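# Move tube rack from fume hood to bench, close sash

## Task

Take the tube rack out of the fume hood and set it on the bench so that nothing of it overhangs the bench's front edge or either side edge. The rack must stand upright with each tube seated all the way down in its hole, and the fume hood sash must be lowered until fully closed. If the rack or any tube touches the floor, the task fails; if the robot topples or is left leaning, the task fails. The finished state must hold by itself once the robot has released everything and backed away.

## Robot and tools

ROBOT. An omnidirectional wheeled base carries a column about 1.75 m high. A carriage slides on the column (lift_m, 0 to 1 m) and holds two identical six-joint arms with two-finger grippers, one left and one right. Arm bases sit about 0.57 m plus lift_m above the floor; carriage parts hang roughly 0.15 m lower. A hand can reach 0.78 m from its shoulder but only about 0.38 m below its arm base. Hands are about 0.16 m long and 0.1 m wide (0.14 m when open). Parked arm joints 1 to 6: 0, 0.05, 0.05, 1.45, 0, 0; parked, the robot is about 0.95 m wide and 0.7 m long. Cameras: carriage_camera (fixed, facing forward, tilted about 20 degrees down), left_wrist_camera and right_wrist_camera (looking out past the fingertips). The wheel motors here are weak, so they trip contact_stop at light pushes.

FRAMES. Base frame: origin on the floor below the base centre, x forward, y left, z up, metres. left_hand and right_hand readings are the midpoint between each hand's pads in this frame; quat_wxyz rotates base axes into hand axes (hand z along the fingers, fingers open along hand y; pointing straight up with joints 1, 5, 6 at 0 gives 1,0,0,0). Odometry frame is the base frame at scene start; base_odometry counts wheel turns, so slip appears as travel; heading is positive leftward, -3.142 to 3.142.

execute_actions. Argument actions: a list holding one action or none (empty list just reports state and images). An action may have base, joints or both; they start together. base takes exactly one relative offset from the base's last reported position: translate_m (metres, forward positive, -2 to 2), strafe_m (metres, left positive, -2 to 2) or rotate_rad (radians, counter-clockwise/left positive, -6.3 to 6.3). joints is one dictionary for both arms, keyed by joint name, each value an absolute target: lift_m 0 to 1 m; for each side, joint1 -2.617 to 3.054 rad (yaw about vertical, 0 forward, positive left); joint2 0 to 3.141 (shoulder: 0 upper arm back and level, 1.57 vertical, 3.14 forward level); joint3 0 to 3.141 (elbow, 0 folded, 3.14 straight); joint4 -1.57 to 1.57 (wrist pitch, positive lifts fingertips); joint5 -1.57 to 1.57 (wrist yaw, positive swings fingertips to the right, opposite to joint1); joint6 -2.094 to 2.094 (roll about finger axis, positive clockwise viewed from forearm); gripper_m 0 to 0.093 m pad gap. Done tolerances: lift 0.004, joint1 0.02, joint2 and joint3 0.055, joint4 0.04, joint5 and joint6 0.02, gripper 0.004. Joints you omit may still be driving to earlier targets. No action runs beyond 15 s. Unknown keys or out-of-range numbers reject the whole call with no motion. cameras: list of carriage_camera, left_wrist_camera, right_wrist_camera or all; null/omitted means all, [] means none. After a stop is reported, further motion calls in the same reply are skipped.

wait: seconds 0 to 10; commands nothing and returns state and images. zoom_image: camera plus region [x0, y0, x1, y1] in pixels of that camera's newest full image, origin top-left, at most 504 by 504. finished_scene: scene number; ends the scene permanently and reports success, so call it only once the result is stable and the robot has let go and moved away.

RESULTS. base_status and joint_status describe how each commanded motion ended. done: reached (for the base, wheels turned the full amount, even if slipping; tiny moves may stop short yet say done). off_target: resting away from target and possibly still pushing; a gripper holding something usually shows this. contact_stop or time_out: target abandoned, holding where it stopped. joint command not followed (often with a cause line): a self-collision check refused that arm's targets, which may be retried on later actions; the gripper part still runs. To escape, move only the refused arm clear first, then the other in a later action. on_its_own lists uncommanded behaviour; held at gives the held target, not position. ARM HIT means an arm struck the robot hard. motor_effort is percent of maximum, positive toward higher joint values, peak in brackets; it is biased and noisy. Falling lift effort during descent means a hand or load is resting on something. drive_wheels higher at rest than after a free move means the base is still pushing. Joint torques and a per-arm Motor temperatures line are also given. Hand position readings drift from truth at long reach; a level hand drops 10 to 17 cm under 1 kg.

CAUTIONS. After a blocked drive, back off about 0.2 m along the reverse direction (or turn back), repeat if still pressed; such retreats may falsely stop once. Arms have no contact stop and snap to targets once freed. The column can strike a table edge the base slips under; reversing into one can tip the robot. Tipping risk grows with a high carriage, outstretched arms, loads, pulling, or sudden stops; about 1.5 kg per hand with both arms forward can topple it, and only images show leaning. Never let the arms collide or press against each other. Stretched arms heat quickly: MOTOR HOT from 75 °C; 90 °C halts that arm for 10 s; 100 °C makes it go limp and drop. After heat stops, resend targets marked limit_stop_at_motor_heat. Gripper force is about 45 to 60 N per pad. Avoid drops, slips, slams and hard pushes. Loose objects may be nudged occasionally. The robot holds its last command while you think. Camera calibrations (K, distortion D, T_world_to_cam, pos_world in base frame) are given per camera and may be slightly off.

Each tool is called after "Call:" in YAML: its name, and indented under it one key for each argument.

## Session

Call:
execute_actions:
  actions: []

Scene clock: 0.00 s.
Joint torques (N m, as the arm reports them, + toward a larger angle): no reading
Motor temperatures (°C, as the motors report them): left_arm=[24 22 24 24 24 24] | right_arm=[24 23 25 25 24 23]
base_odometry: x=+0.000 y=+0.000 heading=+0.000 (m, m, rad; odometry frame)
base_status: not commanded
joint_positions: lift_m=+0.298 left_joint1_rad=-0.036 left_joint2_rad=+0.023 left_joint3_rad=+0.029 left_joint4_rad=+1.456 left_joint5_rad=+0.034 left_joint6_rad=-0.016 left_gripper_m=+0.095 right_joint1_rad=-0.009 right_joint2_rad=+0.033 right_joint3_rad=+0.060 right_joint4_rad=+1.432 right_joint5_rad=+0.047 right_joint6_rad=+0.021 right_gripper_m=+0.094
joint_status: not commanded
motor_effort: lift_m=+23 drive_wheels=+0 (%)
left_hand: x=+0.2963 y=+0.3418 z=+1.2653 quat_wxyz=(+0.998, +0.017, +0.055, -0.027) (m; base frame)
right_hand: x=+0.2956 y=-0.3568 z=+1.2729 quat_wxyz=(+0.998, +0.024, +0.055, +0.005) (m; base frame)
pictures: carriage_camera, left_wrist_camera, right_wrist_camera
Images, in order (width x height): carriage_camera 504x504, left_wrist_camera 504x504, right_wrist_camera 504x504.

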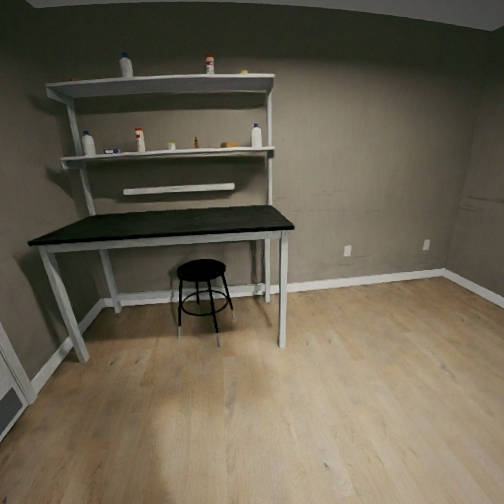

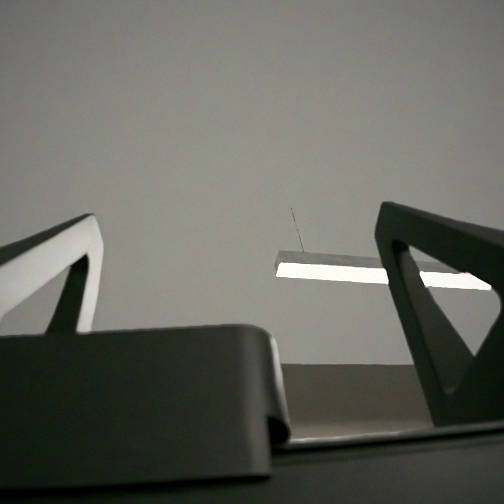

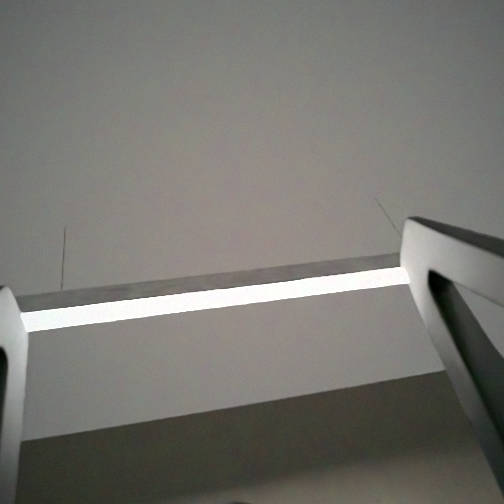

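Find the hood.

Call:
execute_actions:
  actions:
    - {"base":{"rotate_rad":1.57}}
  cameras: ["carriage_camera"]

Call:
execute_actions:
  actions:
    - {"base":{"rotate_rad":1.57}}
  cameras: ["carriage_camera"]

Call:
execute_actions:
  actions:
    - {"base":{"rotate_rad":1.57}}
  cameras: ["carriage_camera"]

Scene clock: 4.73 s.
Joint torques (N m, as the arm reports them, + toward a larger angle): left_arm=[ 0.    3.87  5.55 -0.15 -0.06 -0.05] | right_arm=[-0.09  4.5   5.49 -0.01 -0.02 -0.16]
Motor temperatures (°C, as the motors report them): left_arm=[24 22 24 24 24 24] | right_arm=[24 23 25 25 24 23]
base_odometry: x=+0.000 y=+0.000 heading=+1.569 (m, m, rad; odometry frame)
base_status: done
joint_positions: lift_m=+0.298 left_joint1_rad=-0.036 left_joint2_rad=+0.023 left_joint3_rad=+0.029 left_joint4_rad=+1.456 left_joint5_rad=+0.034 left_joint6_rad=-0.016 left_gripper_m=+0.095 right_joint1_rad=-0.009 right_joint2_rad=+0.033 right_joint3_rad=+0.060 right_joint4_rad=+1.430 right_joint5_rad=+0.047 right_joint6_rad=+0.021 right_gripper_m=+0.094
joint_status: not commanded
motor_effort: lift_m=+24(23) drive_wheels=+8(30) (%)
left_hand: x=+0.2963 y=+0.3418 z=+1.2653 quat_wxyz=(+0.998, +0.017, +0.055, -0.027) (m; base frame)
right_hand: x=+0.2962 y=-0.3568 z=+1.2728 quat_wxyz=(+0.998, +0.024, +0.057, +0.005) (m; base frame)
pictures: carriage_camera
Images, in order (width x height): carriage_camera 504x504.

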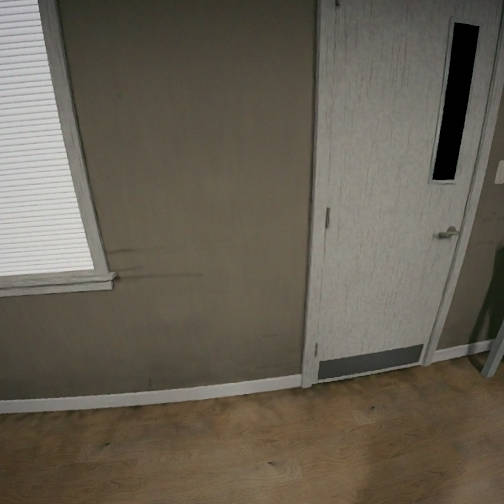

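Scene clock: 7.83 s.
Joint torques (N m, as the arm reports them, + toward a larger angle): left_arm=[-0.08  3.86  5.64 -0.11 -0.07 -0.04] | right_arm=[ 0.    4.6   5.51 -0.02 -0.02 -0.16]
Motor temperatures (°C, as the motors report them): left_arm=[24 22 25 24 24 24] | right_arm=[24 23 26 25 24 23]
base_odometry: x=+0.000 y=+0.000 heading=+3.139 (m, m, rad; odometry frame)
base_status: done
joint_positions: lift_m=+0.298 left_joint1_rad=-0.036 left_joint2_rad=+0.023 left_joint3_rad=+0.029 left_joint4_rad=+1.456 left_joint5_rad=+0.034 left_joint6_rad=-0.016 left_gripper_m=+0.095 right_joint1_rad=-0.009 right_joint2_rad=+0.033 right_joint3_rad=+0.060 right_joint4_rad=+1.429 right_joint5_rad=+0.047 right_joint6_rad=+0.021 right_gripper_m=+0.094
joint_status: not commanded
motor_effort: lift_m=+24(23) drive_wheels=+9(30) (%)
left_hand: x=+0.2963 y=+0.3418 z=+1.2653 quat_wxyz=(+0.998, +0.017, +0.055, -0.027) (m; base frame)
right_hand: x=+0.2964 y=-0.3568 z=+1.2728 quat_wxyz=(+0.998, +0.024, +0.057, +0.005) (m; base frame)
pictures: carriage_camera
Images, in order (width x height): carriage_camera 504x504.

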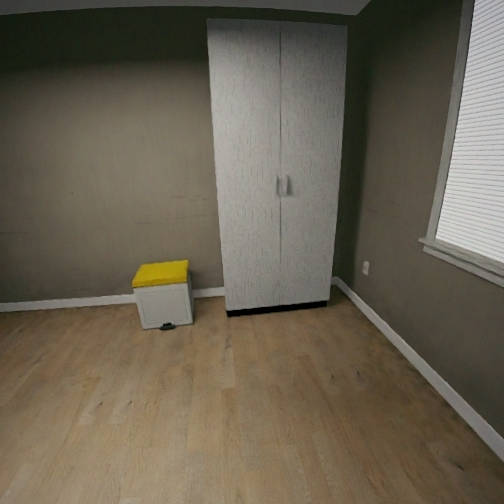

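Scene clock: 10.93 s.
Joint torques (N m, as the arm reports them, + toward a larger angle): left_arm=[-0.04  3.86  5.6  -0.11 -0.05 -0.04] | right_arm=[ 0.02  4.5   5.62 -0.01 -0.03 -0.13]
Motor temperatures (°C, as the motors report them): left_arm=[24 22 25 24 24 24] | right_arm=[24 23 26 25 24 23]
base_odometry: x=+0.000 y=+0.000 heading=-1.575 (m, m, rad; odometry frame)
base_status: done
joint_positions: lift_m=+0.298 left_joint1_rad=-0.036 left_joint2_rad=+0.023 left_joint3_rad=+0.029 left_joint4_rad=+1.456 left_joint5_rad=+0.034 left_joint6_rad=-0.016 left_gripper_m=+0.095 right_joint1_rad=-0.009 right_joint2_rad=+0.033 right_joint3_rad=+0.060 right_joint4_rad=+1.429 right_joint5_rad=+0.047 right_joint6_rad=+0.021 right_gripper_m=+0.094
joint_status: not commanded
motor_effort: lift_m=+23(23) drive_wheels=+9(30) (%)
left_hand: x=+0.2963 y=+0.3418 z=+1.2653 quat_wxyz=(+0.998, +0.017, +0.055, -0.027) (m; base frame)
right_hand: x=+0.2964 y=-0.3568 z=+1.2728 quat_wxyz=(+0.998, +0.024, +0.057, +0.005) (m; base frame)
pictures: carriage_camera
Images, in order (width x height): carriage_camera 504x504.

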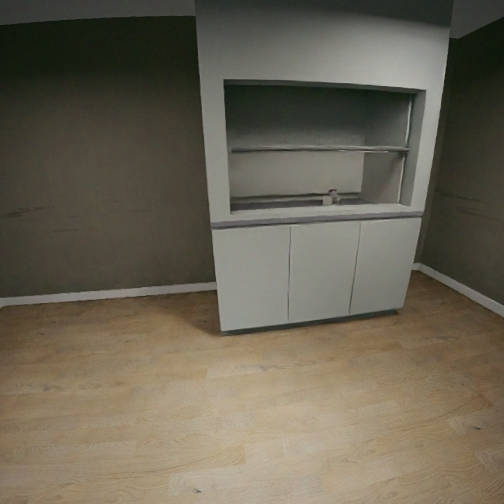

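Call:
execute_actions:
  actions:
    - {"base":{"rotate_rad":0.14}}
  cameras: []

Call:
execute_actions:
  actions:
    - {"base":{"strafe_m":-0.7}}
  cameras: []

Call:
execute_actions:
  actions:
    - {"base":{"translate_m":0.75},"joints":{"lift_m":0.45}}
  cameras: ["carriage_camera"]

Scene clock: 16.27 s.
Joint torques (N m, as the arm reports them, + toward a larger angle): left_arm=[ 0.06  3.88  5.47 -0.12 -0.03 -0.03] | right_arm=[-0.04  4.67  5.53 -0.02 -0.02 -0.13]
Motor temperatures (°C, as the motors report them): left_arm=[24 23 26 24 24 24] | right_arm=[24 23 27 25 24 23]
base_odometry: x=+0.000 y=+0.000 heading=-1.436 (m, m, rad; odometry frame)
base_status: done
joint_positions: lift_m=+0.298 left_joint1_rad=-0.036 left_joint2_rad=+0.023 left_joint3_rad=+0.029 left_joint4_rad=+1.456 left_joint5_rad=+0.034 left_joint6_rad=-0.016 left_gripper_m=+0.095 right_joint1_rad=-0.009 right_joint2_rad=+0.033 right_joint3_rad=+0.060 right_joint4_rad=+1.430 right_joint5_rad=+0.047 right_joint6_rad=+0.021 right_gripper_m=+0.094
joint_status: not commanded
motor_effort: lift_m=+23(24) drive_wheels=+8(30) (%)
left_hand: x=+0.2963 y=+0.3418 z=+1.2653 quat_wxyz=(+0.998, +0.017, +0.055, -0.027) (m; base frame)
right_hand: x=+0.2961 y=-0.3568 z=+1.2728 quat_wxyz=(+0.998, +0.024, +0.056, +0.005) (m; base frame)
pictures: none
No camera images: the call's "cameras" was empty. Leave "cameras" out to get every camera's image.

Scene clock: 19.90 s.
Joint torques (N m, as the arm reports them, + toward a larger angle): left_arm=[ 0.    3.86  5.48 -0.16 -0.08 -0.05] | right_arm=[ 0.05  4.47  5.56 -0.04 -0.03 -0.17]
Motor temperatures (°C, as the motors report them): left_arm=[24 23 26 24 24 24] | right_arm=[24 24 27 25 24 23]
base_odometry: x=-0.694 y=-0.095 heading=-1.435 (m, m, rad; odometry frame)
base_status: done
joint_positions: lift_m=+0.298 left_joint1_rad=-0.036 left_joint2_rad=+0.023 left_joint3_rad=+0.029 left_joint4_rad=+1.456 left_joint5_rad=+0.034 left_joint6_rad=-0.016 left_gripper_m=+0.095 right_joint1_rad=-0.009 right_joint2_rad=+0.033 right_joint3_rad=+0.060 right_joint4_rad=+1.430 right_joint5_rad=+0.047 right_joint6_rad=+0.021 right_gripper_m=+0.094
joint_status: not commanded
motor_effort: lift_m=+23(24) drive_wheels=-5(33) (%)
left_hand: x=+0.2963 y=+0.3418 z=+1.2653 quat_wxyz=(+0.998, +0.017, +0.055, -0.027) (m; base frame)
right_hand: x=+0.2961 y=-0.3568 z=+1.2728 quat_wxyz=(+0.998, +0.024, +0.056, +0.005) (m; base frame)
pictures: none
No camera images: the call's "cameras" was empty. Leave "cameras" out to get every camera's image.

Scene clock: 23.63 s.
Joint torques (N m, as the arm reports them, + toward a larger angle): left_arm=[-0.01  3.89  5.58 -0.16 -0.05 -0.02] | right_arm=[-0.04  4.41  5.54 -0.02 -0.06 -0.15]
Motor temperatures (°C, as the motors report them): left_arm=[24 23 26 24 24 24] | right_arm=[24 24 27 25 24 23]
base_odometry: x=-0.593 y=-0.838 heading=-1.436 (m, m, rad; odometry frame)
base_status: done
joint_positions: lift_m=+0.450 left_joint1_rad=-0.036 left_joint2_rad=+0.023 left_joint3_rad=+0.029 left_joint4_rad=+1.456 left_joint5_rad=+0.034 left_joint6_rad=-0.016 left_gripper_m=+0.095 right_joint1_rad=-0.009 right_joint2_rad=+0.033 right_joint3_rad=+0.060 right_joint4_rad=+1.430 right_joint5_rad=+0.047 right_joint6_rad=+0.021 right_gripper_m=+0.094
joint_status: all done
motor_effort: lift_m=+24(29) drive_wheels=-5(30) (%)
left_hand: x=+0.2962 y=+0.3418 z=+1.4173 quat_wxyz=(+0.998, +0.017, +0.054, -0.027) (m; base frame)
right_hand: x=+0.2962 y=-0.3568 z=+1.4249 quat_wxyz=(+0.998, +0.024, +0.057, +0.005) (m; base frame)
pictures: carriage_camera
camera_calibration (this result's frames):
carriage_camera: T_world_to_cam=[[0.00693451, -0.998534, -0.0536913, 0.067888], [-0.350838, 0.04785, -0.935213, 1.38873], [0.93641, 0.0253222, -0.349992, 0.31007], [0, 0, 0, 1]] pos_world=[0.196397, -0.00651426, 1.41093]
Images, in order (width x height): carriage_camera 504x504.

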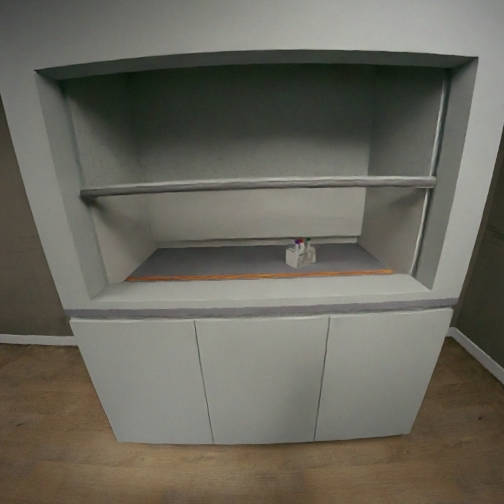

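Call:
zoom_image:
  camera: "carriage_camera"
  region: [250,210,350,290]

Region (250, 210, 350, 290) of carriage_camera's 504x504 image, scaled by 5.040, with more detail than that image has; it fills the top 403 rows of this view, and the rest is white.

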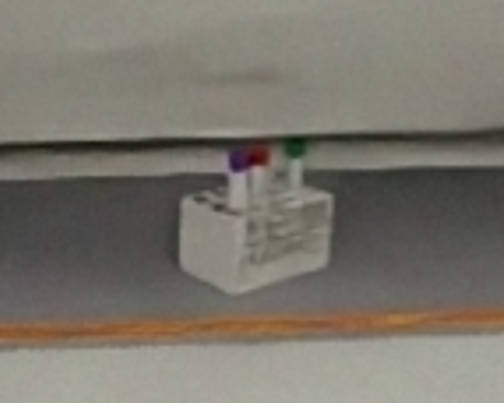

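Call:
execute_actions:
  actions:
    - {"joints":{"lift_m":0.2,"left_joint2_rad":1.8,"left_joint3_rad":1.2,"left_joint4_rad":0.6,"left_joint1_rad":0,"left_joint5_rad":0,"left_joint6_rad":0}}

Call:
execute_actions:
  actions:
    - {"joints":{"left_joint2_rad":2.4,"left_joint3_rad":2.0,"left_joint4_rad":0.4}}
  cameras: []

Scene clock: 31.07 s.
Joint torques (N m, as the arm reports them, + toward a larger angle): left_arm=[  0.63 -10.75   8.55   2.11  -0.09   0.07] | right_arm=[-0.14  4.68  5.59 -0.04 -0.01 -0.14]
Motor temperatures (°C, as the motors report them): left_arm=[24 23 27 24 24 24] | right_arm=[24 24 28 25 24 23]
base_odometry: x=-0.593 y=-0.838 heading=-1.436 (m, m, rad; odometry frame)
base_status: not commanded
joint_positions: lift_m=+0.200 left_joint1_rad=-0.008 left_joint2_rad=+1.800 left_joint3_rad=+1.180 left_joint4_rad=+0.588 left_joint5_rad=+0.004 left_joint6_rad=-0.004 left_gripper_m=+0.095 right_joint1_rad=-0.009 right_joint2_rad=+0.033 right_joint3_rad=+0.060 right_joint4_rad=+1.430 right_joint5_rad=+0.047 right_joint6_rad=+0.021 right_gripper_m=+0.094
joint_status: all done
motor_effort: lift_m=+22(22) drive_wheels=-3(4) (%)
left_hand: x=+0.8289 y=+0.3433 z=+1.0116 quat_wxyz=(+0.696, +0.003, +0.718, -0.006) (m; base frame)
right_hand: x=+0.2960 y=-0.3568 z=+1.1751 quat_wxyz=(+0.998, +0.024, +0.056, +0.005) (m; base frame)
pictures: carriage_camera, left_wrist_camera, right_wrist_camera
camera_calibration (this result's frames):
carriage_camera: T_world_to_cam=[[0.00693451, -0.998534, -0.0536913, 0.0544767], [-0.350838, 0.04785, -0.935213, 1.15513], [0.93641, 0.0253222, -0.349992, 0.222648], [0, 0, 0, 1]] pos_world=[0.196397, -0.00651426, 1.16114]
left_wrist_camera: T_world_to_cam=[[-0.1001, -0.994975, -0.00229332, 0.428699], [-0.656688, 0.0677974, -0.751108, 1.27354], [0.747489, -0.0736796, -0.660175, 0.202676], [0, 0, 0, 1]] pos_world=[0.727734, 0.355135, 1.09135]
right_wrist_camera: T_world_to_cam=[[0.0672759, -0.97721, -0.201331, -0.13433], [0.725585, 0.186424, -0.662399, 0.639673], [0.684836, -0.101519, 0.721591, -0.97464], [0, 0, 0, 1]] pos_world=[0.212369, -0.349463, 1.09997]
Images, in order (width x height): carriage_camera 504x504, left_wrist_camera 504x504, right_wrist_camera 504x504.

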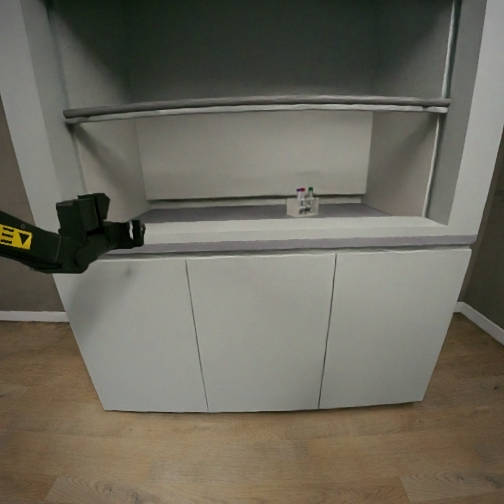

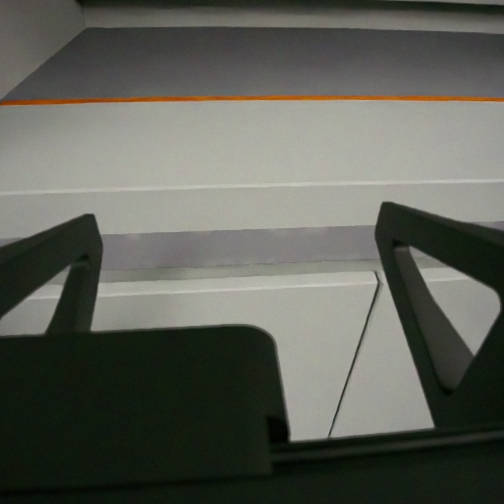

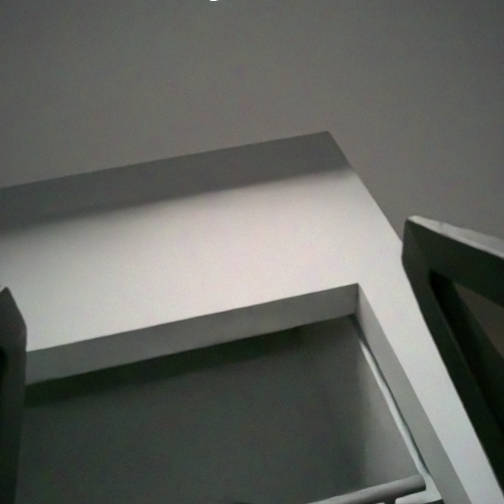

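Scene clock: 32.47 s.
Joint torques (N m, as the arm reports them, + toward a larger angle): left_arm=[ 0.81 -5.74 13.51  5.51 -0.11  0.04] | right_arm=[-0.02  4.56  5.65 -0.05 -0.02 -0.15]
Motor temperatures (°C, as the motors report them): left_arm=[24 24 28 26 24 24] | right_arm=[24 24 28 25 24 23]
base_odometry: x=-0.593 y=-0.836 heading=-1.435 (m, m, rad; odometry frame)
base_status: not commanded
joint_positions: lift_m=+0.200 left_joint1_rad=-0.011 left_joint2_rad=+2.275 left_joint3_rad=+1.917 left_joint4_rad=-0.018 left_joint5_rad=+0.005 left_joint6_rad=-0.005 left_gripper_m=+0.095 right_joint1_rad=-0.009 right_joint2_rad=+0.033 right_joint3_rad=+0.060 right_joint4_rad=+1.432 right_joint5_rad=+0.046 right_joint6_rad=+0.021 right_gripper_m=+0.094
joint_status: left_joint2_rad off_target (ended at +2.274, target +2.400); left_joint3_rad off_target (ended at +1.917, target +2.000); left_joint4_rad off_target (ended at -0.018, target +0.400)
motor_effort: lift_m=+23(23) drive_wheels=+51(59) (%)
left_hand: x=+0.9390 y=+0.3405 z=+0.9372 quat_wxyz=(+0.563, +0.004, +0.827, -0.006) (m; base frame)
right_hand: x=+0.2957 y=-0.3567 z=+1.1750 quat_wxyz=(+0.998, +0.024, +0.055, +0.005) (m; base frame)
pictures: none
No camera images: the call's "cameras" was empty. Leave "cameras" out to get every camera's image.

Call:
execute_actions:
  actions:
    - {"base":{"translate_m":-0.25},"joints":{"lift_m":0.3}}
  cameras: []

Call:
execute_actions:
  actions:
    - {"joints":{"left_joint2_rad":2.3,"left_joint3_rad":1.9,"left_joint4_rad":0.42,"left_joint5_rad":0.78}}
  cameras: ["carriage_camera"]

Scene clock: 38.67 s.
Joint torques (N m, as the arm reports them, + toward a larger angle): left_arm=[  0.29 -15.27   7.85   2.04  -0.07   0.01] | right_arm=[-0.01  4.46  5.52 -0.03 -0.04 -0.12]
Motor temperatures (°C, as the motors report them): left_arm=[24 25 31 36 24 24] | right_arm=[24 24 28 25 24 23]
base_odometry: x=-0.627 y=-0.589 heading=-1.434 (m, m, rad; odometry frame)
base_status: done
joint_positions: lift_m=+0.300 left_joint1_rad=-0.003 left_joint2_rad=+2.388 left_joint3_rad=+1.998 left_joint4_rad=+0.395 left_joint5_rad=+0.003 left_joint6_rad=-0.005 left_gripper_m=+0.095 right_joint1_rad=-0.009 right_joint2_rad=+0.033 right_joint3_rad=+0.060 right_joint4_rad=+1.430 right_joint5_rad=+0.047 right_joint6_rad=+0.021 right_gripper_m=+0.094
joint_status: all done
on_its_own: left_joint2_rad moved +0.114 to your old target +2.400; left_joint3_rad moved +0.081 to your old target +2.000; left_joint4_rad moved +0.413 to your old target +0.400
motor_effort: lift_m=+24(28) drive_wheels=-7(28) (%)
left_hand: x=+0.9768 y=+0.3460 z=+1.0997 quat_wxyz=(+0.709, +0.000, +0.705, -0.004) (m; base frame)
right_hand: x=+0.2962 y=-0.3568 z=+1.2748 quat_wxyz=(+0.998, +0.024, +0.057, +0.005) (m; base frame)
pictures: none
No camera images: the call's "cameras" was empty. Leave "cameras" out to get every camera's image.

Scene clock: 39.97 s.
Joint torques (N m, as the arm reports them, + toward a larger angle): left_arm=[  0.11 -15.88   6.27   1.86   0.01   0.01] | right_arm=[-0.01  4.62  5.61 -0.03 -0.04 -0.14]
Motor temperatures (°C, as the motors report them): left_arm=[24 26 31 36 24 24] | right_arm=[24 24 28 25 24 23]
base_odometry: x=-0.627 y=-0.589 heading=-1.434 (m, m, rad; odometry frame)
base_status: not commanded
joint_positions: lift_m=+0.300 left_joint1_rad=-0.003 left_joint2_rad=+2.306 left_joint3_rad=+1.916 left_joint4_rad=+0.414 left_joint5_rad=+0.775 left_joint6_rad=-0.005 left_gripper_m=+0.095 right_joint1_rad=-0.009 right_joint2_rad=+0.033 right_joint3_rad=+0.060 right_joint4_rad=+1.430 right_joint5_rad=+0.047 right_joint6_rad=+0.021 right_gripper_m=+0.094
joint_status: all done
motor_effort: lift_m=+24(24) drive_wheels=-5(7) (%)
left_hand: x=+0.9117 y=+0.2264 z=+1.1182 quat_wxyz=(+0.661, +0.270, +0.647, -0.267) (m; base frame)
right_hand: x=+0.2962 y=-0.3568 z=+1.2748 quat_wxyz=(+0.998, +0.024, +0.057, +0.005) (m; base frame)
pictures: carriage_camera
camera_calibration (this result's frames):
carriage_camera: T_world_to_cam=[[0.00693451, -0.998534, -0.0536913, 0.0598326], [-0.350838, 0.04785, -0.935213, 1.24842], [0.93641, 0.0253222, -0.349992, 0.25756], [0, 0, 0, 1]] pos_world=[0.196397, -0.00651426, 1.2609]
Images, in order (width x height): carriage_camera 504x504.

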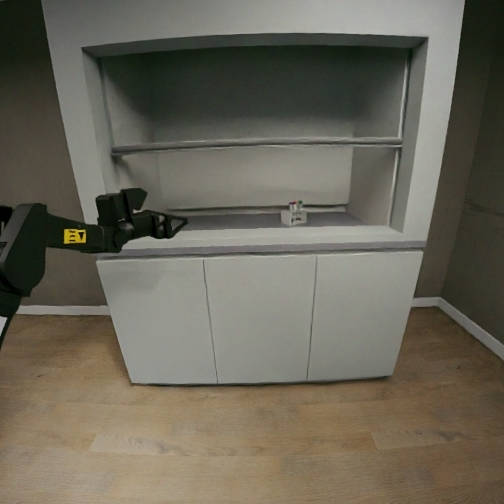

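Call:
execute_actions:
  actions:
    - {"base":{"strafe_m":-0.33},"joints":{"lift_m":0.2}}
  cameras: []

Call:
execute_actions:
  actions:
    - {"base":{"translate_m":0.48}}

Scene clock: 44.47 s.
Joint torques (N m, as the arm reports them, + toward a larger angle): left_arm=[  0.12 -15.62   6.3    1.81  -0.01   0.02] | right_arm=[ 0.08  4.57  5.51 -0.02  0.   -0.13]
Motor temperatures (°C, as the motors report them): left_arm=[24 29 31 34 24 24] | right_arm=[24 24 28 25 24 23]
base_odometry: x=-0.954 y=-0.634 heading=-1.434 (m, m, rad; odometry frame)
base_status: done
joint_positions: lift_m=+0.200 left_joint1_rad=-0.002 left_joint2_rad=+2.305 left_joint3_rad=+1.916 left_joint4_rad=+0.417 left_joint5_rad=+0.777 left_joint6_rad=-0.005 left_gripper_m=+0.095 right_joint1_rad=-0.009 right_joint2_rad=+0.033 right_joint3_rad=+0.060 right_joint4_rad=+1.430 right_joint5_rad=+0.046 right_joint6_rad=+0.021 right_gripper_m=+0.094
joint_status: all done
motor_effort: lift_m=+22(22) drive_wheels=-4(27) (%)
left_hand: x=+0.9115 y=+0.2270 z=+1.0198 quat_wxyz=(+0.663, +0.270, +0.646, -0.266) (m; base frame)
right_hand: x=+0.2960 y=-0.3568 z=+1.1751 quat_wxyz=(+0.998, +0.024, +0.056, +0.005) (m; base frame)
pictures: none
No camera images: the call's "cameras" was empty. Leave "cameras" out to get every camera's image.

Scene clock: 47.53 s.
Joint torques (N m, as the arm reports them, + toward a larger angle): left_arm=[  0.07 -15.81   6.28   1.81  -0.04   0.01] | right_arm=[ 0.06  4.52  5.58 -0.06 -0.02 -0.15]
Motor temperatures (°C, as the motors report them): left_arm=[24 31 31 34 24 24] | right_arm=[24 24 28 25 24 23]
base_odometry: x=-0.889 y=-1.109 heading=-1.435 (m, m, rad; odometry frame)
base_status: done
joint_positions: lift_m=+0.200 left_joint1_rad=-0.002 left_joint2_rad=+2.305 left_joint3_rad=+1.916 left_joint4_rad=+0.417 left_joint5_rad=+0.777 left_joint6_rad=-0.005 left_gripper_m=+0.095 right_joint1_rad=-0.009 right_joint2_rad=+0.033 right_joint3_rad=+0.060 right_joint4_rad=+1.430 right_joint5_rad=+0.046 right_joint6_rad=+0.021 right_gripper_m=+0.094
joint_status: not commanded
motor_effort: lift_m=+22(22) drive_wheels=-6(30) (%)
left_hand: x=+0.9115 y=+0.2270 z=+1.0199 quat_wxyz=(+0.663, +0.270, +0.646, -0.266) (m; base frame)
right_hand: x=+0.2960 y=-0.3568 z=+1.1751 quat_wxyz=(+0.998, +0.024, +0.056, +0.005) (m; base frame)
pictures: carriage_camera, left_wrist_camera, right_wrist_camera
camera_calibration (this result's frames):
carriage_camera: T_world_to_cam=[[0.00693451, -0.998534, -0.0536913, 0.0544769], [-0.350838, 0.04785, -0.935213, 1.15514], [0.93641, 0.0253222, -0.349992, 0.222649], [0, 0, 0, 1]] pos_world=[0.196397, -0.00651426, 1.16115]
left_wrist_camera: T_world_to_cam=[[-0.761409, -0.647758, -0.0258181, 0.869254], [-0.387531, 0.486729, -0.782889, 1.03382], [0.519688, -0.586093, -0.621626, 0.422512], [0, 0, 0, 1]] pos_world=[0.84292, 0.307508, 1.09445]
right_wrist_camera: T_world_to_cam=[[0.0673174, -0.977284, -0.20096, -0.134738], [0.725575, 0.186204, -0.662472, 0.639674], [0.684843, -0.101216, 0.721627, -0.974575], [0, 0, 0, 1]] pos_world=[0.212369, -0.34943, 1.09997]
Images, in order (width x height): carriage_camera 504x504, left_wrist_camera 504x504, right_wrist_camera 504x504.

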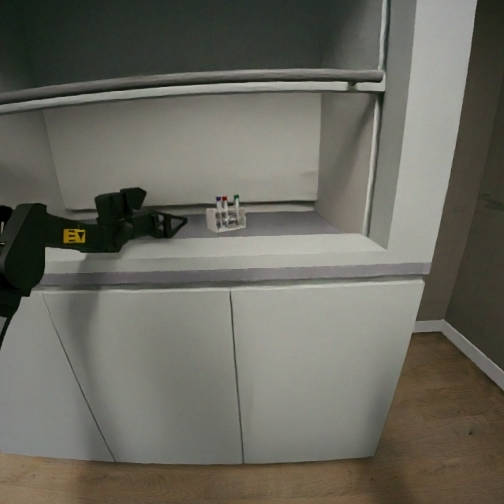

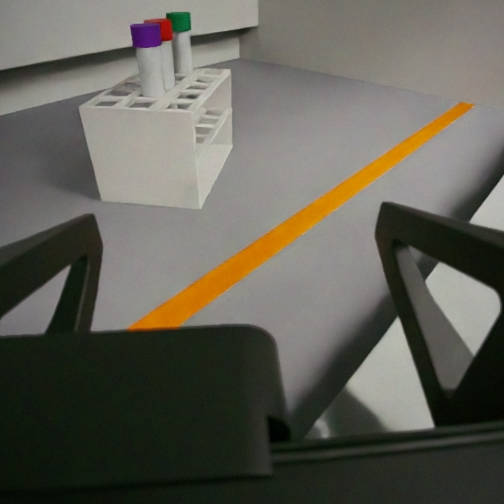

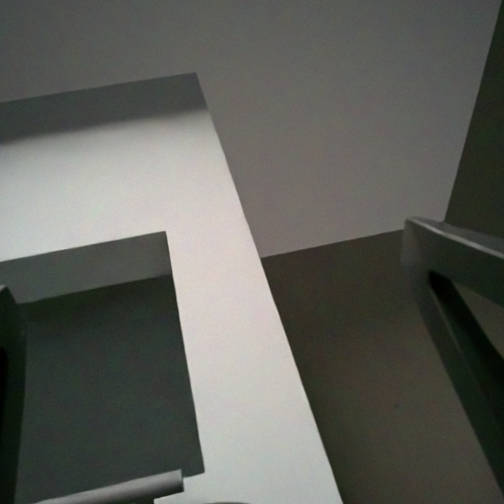

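Call:
execute_actions:
  actions:
    - {"base":{"strafe_m":0.048},"joints":{"lift_m":0.16}}
  cameras: []

Call:
execute_actions:
  actions:
    - {"base":{"translate_m":0.1}}
  cameras: []

Call:
execute_actions:
  actions:
    - {"base":{"strafe_m":-0.05}}
  cameras: ["left_wrist_camera","carriage_camera"]

Scene clock: 51.73 s.
Joint torques (N m, as the arm reports them, + toward a larger angle): left_arm=[  0.57 -12.57   6.13   1.66  -0.05   0.04] | right_arm=[-0.1   4.64  5.56 -0.07 -0.04 -0.15]
Motor temperatures (°C, as the motors report them): left_arm=[24 33 31 33 24 24] | right_arm=[24 24 29 25 24 23]
base_odometry: x=-0.841 y=-1.103 heading=-1.435 (m, m, rad; odometry frame)
base_status: done
joint_positions: lift_m=+0.160 left_joint1_rad=-0.008 left_joint2_rad=+2.266 left_joint3_rad=+1.917 left_joint4_rad=+0.427 left_joint5_rad=+0.777 left_joint6_rad=-0.007 left_gripper_m=+0.095 right_joint1_rad=-0.009 right_joint2_rad=+0.033 right_joint3_rad=+0.060 right_joint4_rad=+1.431 right_joint5_rad=+0.047 right_joint6_rad=+0.021 right_gripper_m=+0.094
joint_status: all done
motor_effort: lift_m=+21(21) drive_wheels=-2(29) (%)
left_hand: x=+0.9038 y=+0.2231 z=+1.0066 quat_wxyz=(+0.678, +0.279, +0.628, -0.262) (m; base frame)
right_hand: x=+0.2959 y=-0.3568 z=+1.1352 quat_wxyz=(+0.998, +0.024, +0.056, +0.005) (m; base frame)
pictures: none
No camera images: the call's "cameras" was empty. Leave "cameras" out to get every camera's image.

Scene clock: 53.27 s.
Joint torques (N m, as the arm reports them, + toward a larger angle): left_arm=[  0.6  -12.     6.16   1.68  -0.05   0.03] | right_arm=[-0.06  4.58  5.57 -0.03 -0.01 -0.18]
Motor temperatures (°C, as the motors report them): left_arm=[24 33 31 33 24 24] | right_arm=[24 25 29 25 24 23]
base_odometry: x=-0.828 y=-1.202 heading=-1.435 (m, m, rad; odometry frame)
base_status: done
joint_positions: lift_m=+0.160 left_joint1_rad=-0.008 left_joint2_rad=+2.260 left_joint3_rad=+1.917 left_joint4_rad=+0.427 left_joint5_rad=+0.777 left_joint6_rad=-0.006 left_gripper_m=+0.095 right_joint1_rad=-0.009 right_joint2_rad=+0.033 right_joint3_rad=+0.060 right_joint4_rad=+1.431 right_joint5_rad=+0.047 right_joint6_rad=+0.021 right_gripper_m=+0.094
joint_status: not commanded
motor_effort: lift_m=+20(21) drive_wheels=-4(27) (%)
left_hand: x=+0.9027 y=+0.2231 z=+1.0102 quat_wxyz=(+0.679, +0.279, +0.626, -0.261) (m; base frame)
right_hand: x=+0.2959 y=-0.3568 z=+1.1352 quat_wxyz=(+0.998, +0.024, +0.056, +0.005) (m; base frame)
pictures: none
No camera images: the call's "cameras" was empty. Leave "cameras" out to get every camera's image.

Scene clock: 54.43 s.
Joint torques (N m, as the arm reports them, + toward a larger angle): left_arm=[ -0.55 -11.86   6.21   1.66  -0.05   0.05] | right_arm=[-0.02  4.57  5.66 -0.02  0.   -0.14]
Motor temperatures (°C, as the motors report them): left_arm=[24 34 31 32 24 24] | right_arm=[24 25 29 25 24 23]
base_odometry: x=-0.877 y=-1.209 heading=-1.435 (m, m, rad; odometry frame)
base_status: done
joint_positions: lift_m=+0.160 left_joint1_rad=+0.008 left_joint2_rad=+2.260 left_joint3_rad=+1.917 left_joint4_rad=+0.427 left_joint5_rad=+0.777 left_joint6_rad=-0.006 left_gripper_m=+0.095 right_joint1_rad=-0.009 right_joint2_rad=+0.033 right_joint3_rad=+0.060 right_joint4_rad=+1.430 right_joint5_rad=+0.047 right_joint6_rad=+0.021 right_gripper_m=+0.094
joint_status: not commanded
motor_effort: lift_m=+20(20) drive_wheels=-2(29) (%)
left_hand: x=+0.9045 y=+0.2330 z=+1.0102 quat_wxyz=(+0.681, +0.275, +0.628, -0.256) (m; base frame)
right_hand: x=+0.2960 y=-0.3568 z=+1.1352 quat_wxyz=(+0.998, +0.024, +0.056, +0.005) (m; base frame)
pictures: carriage_camera, left_wrist_camera
camera_calibration (this result's frames):
carriage_camera: T_world_to_cam=[[0.00693451, -0.998534, -0.0536913, 0.052335], [-0.350838, 0.04785, -0.935213, 1.11783], [0.93641, 0.0253222, -0.349992, 0.208686], [0, 0, 0, 1]] pos_world=[0.196397, -0.00651426, 1.12126]
left_wrist_camera: T_world_to_cam=[[-0.753184, -0.654397, -0.066921, 0.9032], [-0.348109, 0.482833, -0.80355, 1.00673], [0.558152, -0.581925, -0.591464, 0.357363], [0, 0, 0, 1]] pos_world=[0.831264, 0.312929, 1.08076]
Images, in order (width x height): carriage_camera 504x504, left_wrist_camera 504x504.

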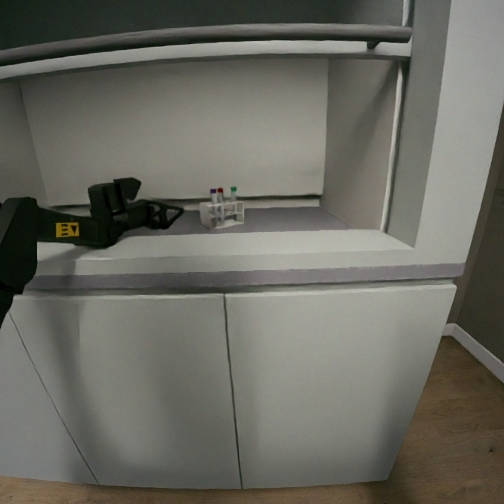

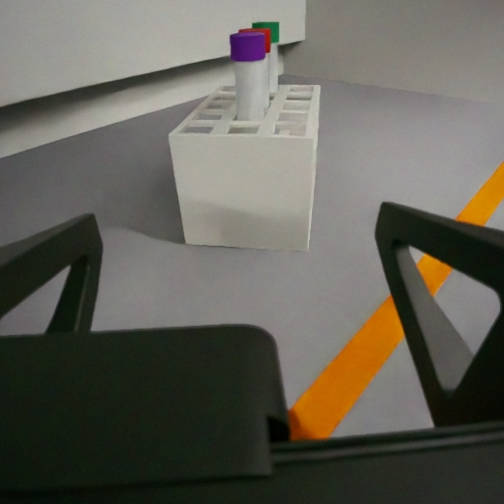

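Call:
execute_actions:
  actions:
    - {"base":{"translate_m":0.07},"joints":{"lift_m":0.2,"left_joint4_rad":0.28}}
  cameras: []

Call:
execute_actions:
  actions:
    - {"base":{"strafe_m":-0.07}}
  cameras: ["left_wrist_camera","carriage_camera"]

Scene clock: 57.53 s.
Joint torques (N m, as the arm reports them, + toward a larger angle): left_arm=[ -0.64 -15.14   6.46   1.77   0.03   0.04] | right_arm=[-0.09  4.56  5.66 -0.03 -0.05 -0.14]
Motor temperatures (°C, as the motors report them): left_arm=[24 35 31 32 24 24] | right_arm=[24 25 29 25 24 23]
base_odometry: x=-0.868 y=-1.278 heading=-1.435 (m, m, rad; odometry frame)
base_status: done
joint_positions: lift_m=+0.200 left_joint1_rad=+0.008 left_joint2_rad=+2.295 left_joint3_rad=+1.914 left_joint4_rad=+0.290 left_joint5_rad=+0.778 left_joint6_rad=-0.006 left_gripper_m=+0.095 right_joint1_rad=-0.009 right_joint2_rad=+0.033 right_joint3_rad=+0.060 right_joint4_rad=+1.432 right_joint5_rad=+0.047 right_joint6_rad=+0.021 right_gripper_m=+0.094
joint_status: all done
motor_effort: lift_m=+23(29) drive_wheels=-4(25) (%)
left_hand: x=+0.9102 y=+0.2330 z=+0.9997 quat_wxyz=(+0.624, +0.251, +0.685, -0.280) (m; base frame)
right_hand: x=+0.2956 y=-0.3568 z=+1.1750 quat_wxyz=(+0.998, +0.024, +0.055, +0.005) (m; base frame)
pictures: none
No camera images: the call's "cameras" was empty. Leave "cameras" out to get every camera's image.

Scene clock: 58.87 s.
Joint torques (N m, as the arm reports them, + toward a larger angle): left_arm=[ -0.25 -14.93   6.4    1.71   0.01   0.06] | right_arm=[ 0.04  4.53  5.53 -0.05 -0.05 -0.15]
Motor temperatures (°C, as the motors report them): left_arm=[24 35 31 32 24 24] | right_arm=[24 25 29 25 24 23]
base_odometry: x=-0.937 y=-1.288 heading=-1.435 (m, m, rad; odometry frame)
base_status: done
joint_positions: lift_m=+0.200 left_joint1_rad=+0.002 left_joint2_rad=+2.295 left_joint3_rad=+1.914 left_joint4_rad=+0.289 left_joint5_rad=+0.778 left_joint6_rad=-0.006 left_gripper_m=+0.095 right_joint1_rad=-0.009 right_joint2_rad=+0.033 right_joint3_rad=+0.060 right_joint4_rad=+1.432 right_joint5_rad=+0.047 right_joint6_rad=+0.021 right_gripper_m=+0.094
joint_status: not commanded
motor_effort: lift_m=+23(23) drive_wheels=-2(29) (%)
left_hand: x=+0.9095 y=+0.2293 z=+0.9996 quat_wxyz=(+0.623, +0.253, +0.685, -0.282) (m; base frame)
right_hand: x=+0.2956 y=-0.3568 z=+1.1750 quat_wxyz=(+0.998, +0.024, +0.055, +0.005) (m; base frame)
pictures: carriage_camera, left_wrist_camera
camera_calibration (this result's frames):
carriage_camera: T_world_to_cam=[[0.00693451, -0.998534, -0.0536913, 0.0544671], [-0.350838, 0.04785, -0.935213, 1.15497], [0.93641, 0.0253222, -0.349992, 0.222585], [0, 0, 0, 1]] pos_world=[0.196397, -0.00651426, 1.16097]
left_wrist_camera: T_world_to_cam=[[-0.75743, -0.649496, 0.0667429, 0.772923], [-0.480319, 0.485044, -0.730771, 1.04877], [0.442259, -0.585566, -0.679352, 0.540297], [0, 0, 0, 1]] pos_world=[0.850227, 0.309691, 1.08187]
Images, in order (width x height): carriage_camera 504x504, left_wrist_camera 504x504.

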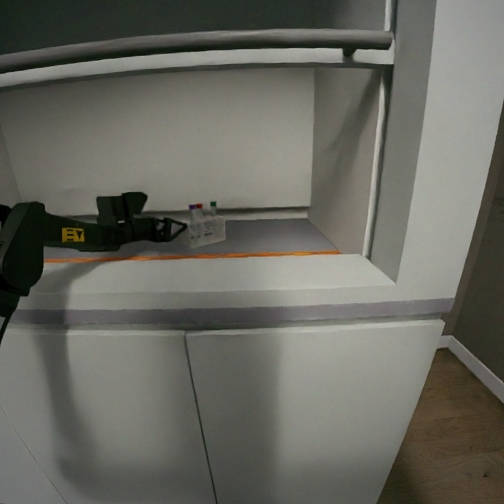

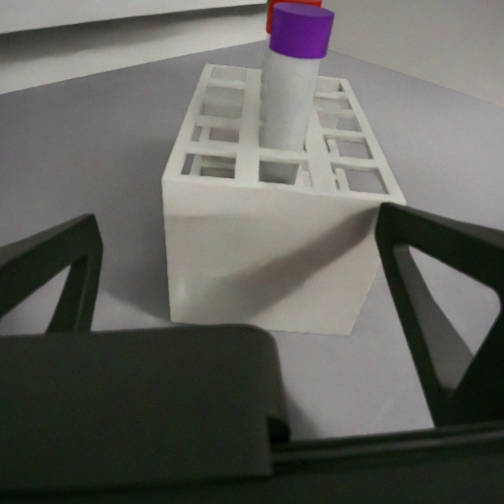

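Call:
execute_actions:
  actions:
    - {"base":{"strafe_m":-0.03}}
  cameras: ["left_wrist_camera"]

Call:
execute_actions:
  actions:
    - {"base":{"translate_m":0.035}}
  cameras: []

Call:
execute_actions:
  actions:
    - {"base":{"strafe_m":-0.035}}
  cameras: ["left_wrist_camera"]

Scene clock: 61.53 s.
Joint torques (N m, as the arm reports them, + toward a larger angle): left_arm=[ -0.07 -14.94   6.39   1.73   0.03   0.05] | right_arm=[-0.06  4.62  5.53 -0.05 -0.03 -0.14]
Motor temperatures (°C, as the motors report them): left_arm=[24 36 31 32 24 24] | right_arm=[24 25 29 25 24 23]
base_odometry: x=-0.967 y=-1.292 heading=-1.435 (m, m, rad; odometry frame)
base_status: done
joint_positions: lift_m=+0.200 left_joint1_rad=+0.000 left_joint2_rad=+2.295 left_joint3_rad=+1.914 left_joint4_rad=+0.289 left_joint5_rad=+0.778 left_joint6_rad=-0.006 left_gripper_m=+0.095 right_joint1_rad=-0.009 right_joint2_rad=+0.033 right_joint3_rad=+0.060 right_joint4_rad=+1.432 right_joint5_rad=+0.047 right_joint6_rad=+0.021 right_gripper_m=+0.094
joint_status: not commanded
motor_effort: lift_m=+23(23) drive_wheels=+0(29) (%)
left_hand: x=+0.9093 y=+0.2281 z=+0.9996 quat_wxyz=(+0.623, +0.253, +0.684, -0.282) (m; base frame)
right_hand: x=+0.2956 y=-0.3568 z=+1.1750 quat_wxyz=(+0.998, +0.024, +0.055, +0.005) (m; base frame)
pictures: left_wrist_camera
camera_calibration (this result's frames):
left_wrist_camera: T_world_to_cam=[[-0.758668, -0.64805, 0.0667429, 0.772752], [-0.479393, 0.485959, -0.730771, 1.0482], [0.441142, -0.586408, -0.679352, 0.540891], [0, 0, 0, 1]] pos_world=[0.850152, 0.308582, 1.08187]
Images, in order (width x height): left_wrist_camera 504x504.

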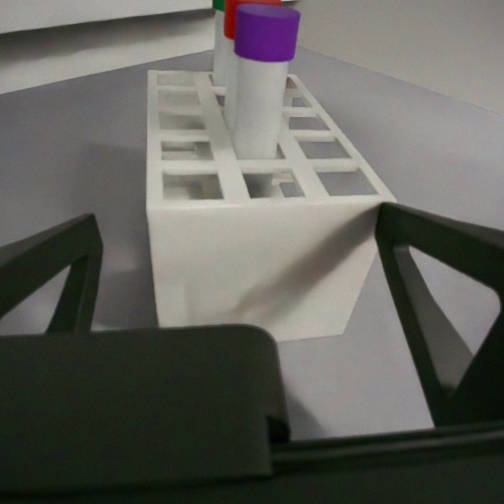

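Scene clock: 62.57 s.
Joint torques (N m, as the arm reports them, + toward a larger angle): left_arm=[ -0.04 -14.84   6.46   1.73   0.05   0.02] | right_arm=[-0.08  4.58  5.59 -0.06 -0.04 -0.13]
Motor temperatures (°C, as the motors report them): left_arm=[24 37 31 32 24 24] | right_arm=[24 25 29 25 24 23]
base_odometry: x=-0.962 y=-1.327 heading=-1.435 (m, m, rad; odometry frame)
base_status: done
joint_positions: lift_m=+0.200 left_joint1_rad=+0.000 left_joint2_rad=+2.295 left_joint3_rad=+1.914 left_joint4_rad=+0.289 left_joint5_rad=+0.780 left_joint6_rad=-0.006 left_gripper_m=+0.095 right_joint1_rad=-0.009 right_joint2_rad=+0.033 right_joint3_rad=+0.060 right_joint4_rad=+1.432 right_joint5_rad=+0.047 right_joint6_rad=+0.021 right_gripper_m=+0.094
joint_status: not commanded
motor_effort: lift_m=+23(23) drive_wheels=-4(20) (%)
left_hand: x=+0.9091 y=+0.2279 z=+0.9995 quat_wxyz=(+0.622, +0.254, +0.685, -0.283) (m; base frame)
right_hand: x=+0.2957 y=-0.3568 z=+1.1750 quat_wxyz=(+0.998, +0.024, +0.055, +0.005) (m; base frame)
pictures: none
No camera images: the call's "cameras" was empty. Leave "cameras" out to get every camera's image.

Scene clock: 63.60 s.
Joint torques (N m, as the arm reports them, + toward a larger angle): left_arm=[ -0.16 -14.94   6.41   1.76   0.01   0.07] | right_arm=[-0.02  4.54  5.58 -0.06 -0.06 -0.14]
Motor temperatures (°C, as the motors report them): left_arm=[24 37 31 32 24 24] | right_arm=[24 25 29 25 24 23]
base_odometry: x=-0.997 y=-1.332 heading=-1.435 (m, m, rad; odometry frame)
base_status: done
joint_positions: lift_m=+0.200 left_joint1_rad=+0.000 left_joint2_rad=+2.295 left_joint3_rad=+1.914 left_joint4_rad=+0.287 left_joint5_rad=+0.780 left_joint6_rad=-0.006 left_gripper_m=+0.095 right_joint1_rad=-0.009 right_joint2_rad=+0.033 right_joint3_rad=+0.060 right_joint4_rad=+1.432 right_joint5_rad=+0.047 right_joint6_rad=+0.021 right_gripper_m=+0.094
joint_status: not commanded
motor_effort: lift_m=+23(23) drive_wheels=-2(26) (%)
left_hand: x=+0.9090 y=+0.2274 z=+0.9992 quat_wxyz=(+0.622, +0.254, +0.685, -0.283) (m; base frame)
right_hand: x=+0.2957 y=-0.3568 z=+1.1750 quat_wxyz=(+0.998, +0.024, +0.055, +0.005) (m; base frame)
pictures: left_wrist_camera
camera_calibration (this result's frames):
left_wrist_camera: T_world_to_cam=[[-0.75999, -0.646307, 0.0685727, 0.77108], [-0.479954, 0.48695, -0.729742, 1.04732], [0.438246, -0.587508, -0.680275, 0.544147], [0, 0, 0, 1]] pos_world=[0.850207, 0.308053, 1.08157]
Images, in order (width x height): left_wrist_camera 504x504.

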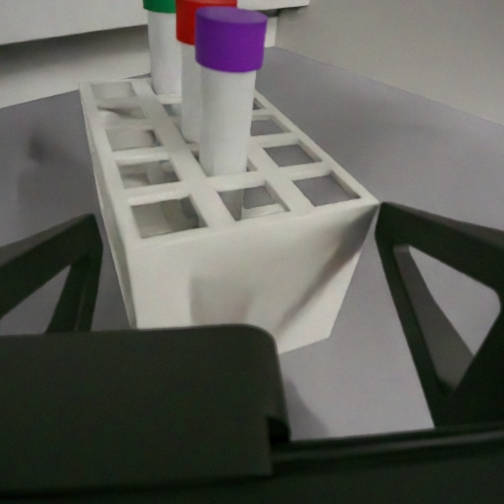

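Call:
execute_actions:
  actions:
    - {"base":{"translate_m":-0.04},"joints":{"left_joint5_rad":0.58}}
  cameras: ["left_wrist_camera"]

Call:
execute_actions:
  actions:
    - {"base":{"strafe_m":-0.04}}
  cameras: ["left_wrist_camera"]

Scene clock: 66.03 s.
Joint torques (N m, as the arm reports them, + toward a larger angle): left_arm=[  0.02 -15.07   6.59   1.84  -0.07   0.05] | right_arm=[ 0.02  4.61  5.63 -0.06  0.   -0.14]
Motor temperatures (°C, as the motors report them): left_arm=[24 38 31 32 24 24] | right_arm=[24 25 29 25 24 23]
base_odometry: x=-1.003 y=-1.292 heading=-1.435 (m, m, rad; odometry frame)
base_status: done
joint_positions: lift_m=+0.200 left_joint1_rad=+0.000 left_joint2_rad=+2.295 left_joint3_rad=+1.914 left_joint4_rad=+0.287 left_joint5_rad=+0.585 left_joint6_rad=-0.006 left_gripper_m=+0.095 right_joint1_rad=-0.009 right_joint2_rad=+0.033 right_joint3_rad=+0.060 right_joint4_rad=+1.431 right_joint5_rad=+0.047 right_joint6_rad=+0.021 right_gripper_m=+0.094
joint_status: all done
motor_effort: lift_m=+23(23) drive_wheels=-2(27) (%)
left_hand: x=+0.9299 y=+0.2533 z=+0.9971 quat_wxyz=(+0.644, +0.192, +0.709, -0.215) (m; base frame)
right_hand: x=+0.2958 y=-0.3568 z=+1.1750 quat_wxyz=(+0.998, +0.024, +0.056, +0.005) (m; base frame)
pictures: left_wrist_camera
camera_calibration (this result's frames):
left_wrist_camera: T_world_to_cam=[[-0.62128, -0.781636, 0.0552943, 0.722426], [-0.566098, 0.398929, -0.72138, 1.13733], [0.541798, -0.479481, -0.690329, 0.435135], [0, 0, 0, 1]] pos_world=[0.856912, 0.3196, 1.08089]
Images, in order (width x height): left_wrist_camera 504x504.

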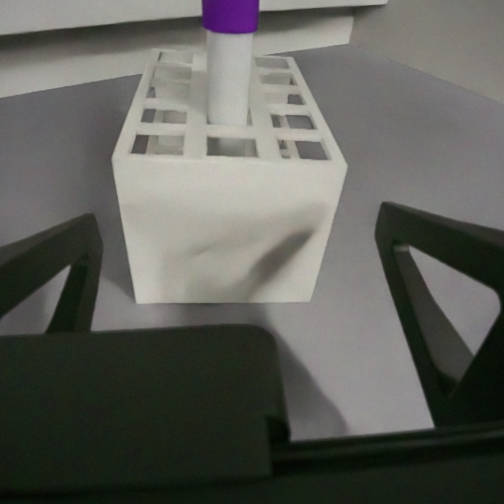

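Scene clock: 67.13 s.
Joint torques (N m, as the arm reports them, + toward a larger angle): left_arm=[  0.03 -14.97   6.4    1.82  -0.07   0.03] | right_arm=[-0.04  4.59  5.52 -0.02 -0.02 -0.13]
Motor temperatures (°C, as the motors report them): left_arm=[24 38 31 32 24 24] | right_arm=[24 25 29 25 24 23]
base_odometry: x=-1.042 y=-1.298 heading=-1.435 (m, m, rad; odometry frame)
base_status: done
joint_positions: lift_m=+0.200 left_joint1_rad=-0.002 left_joint2_rad=+2.295 left_joint3_rad=+1.914 left_joint4_rad=+0.287 left_joint5_rad=+0.583 left_joint6_rad=-0.006 left_gripper_m=+0.095 right_joint1_rad=-0.009 right_joint2_rad=+0.033 right_joint3_rad=+0.060 right_joint4_rad=+1.431 right_joint5_rad=+0.047 right_joint6_rad=+0.021 right_gripper_m=+0.094
joint_status: not commanded
motor_effort: lift_m=+23(23) drive_wheels=-2(21) (%)
left_hand: x=+0.9300 y=+0.2529 z=+0.9971 quat_wxyz=(+0.644, +0.192, +0.709, -0.215) (m; base frame)
right_hand: x=+0.2958 y=-0.3568 z=+1.1750 quat_wxyz=(+0.998, +0.024, +0.056, +0.005) (m; base frame)
pictures: left_wrist_camera
camera_calibration (this result's frames):
left_wrist_camera: T_world_to_cam=[[-0.620393, -0.782352, 0.0551248, 0.721684], [-0.56655, 0.398443, -0.721294, 1.138], [0.542341, -0.478716, -0.690432, 0.434262], [0, 0, 0, 1]] pos_world=[0.856944, 0.319071, 1.08088]
Images, in order (width x height): left_wrist_camera 504x504.

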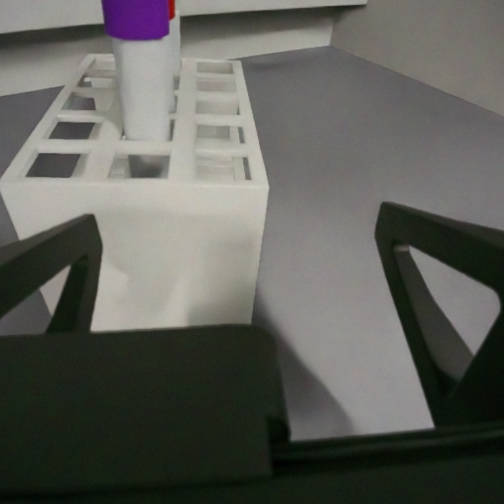

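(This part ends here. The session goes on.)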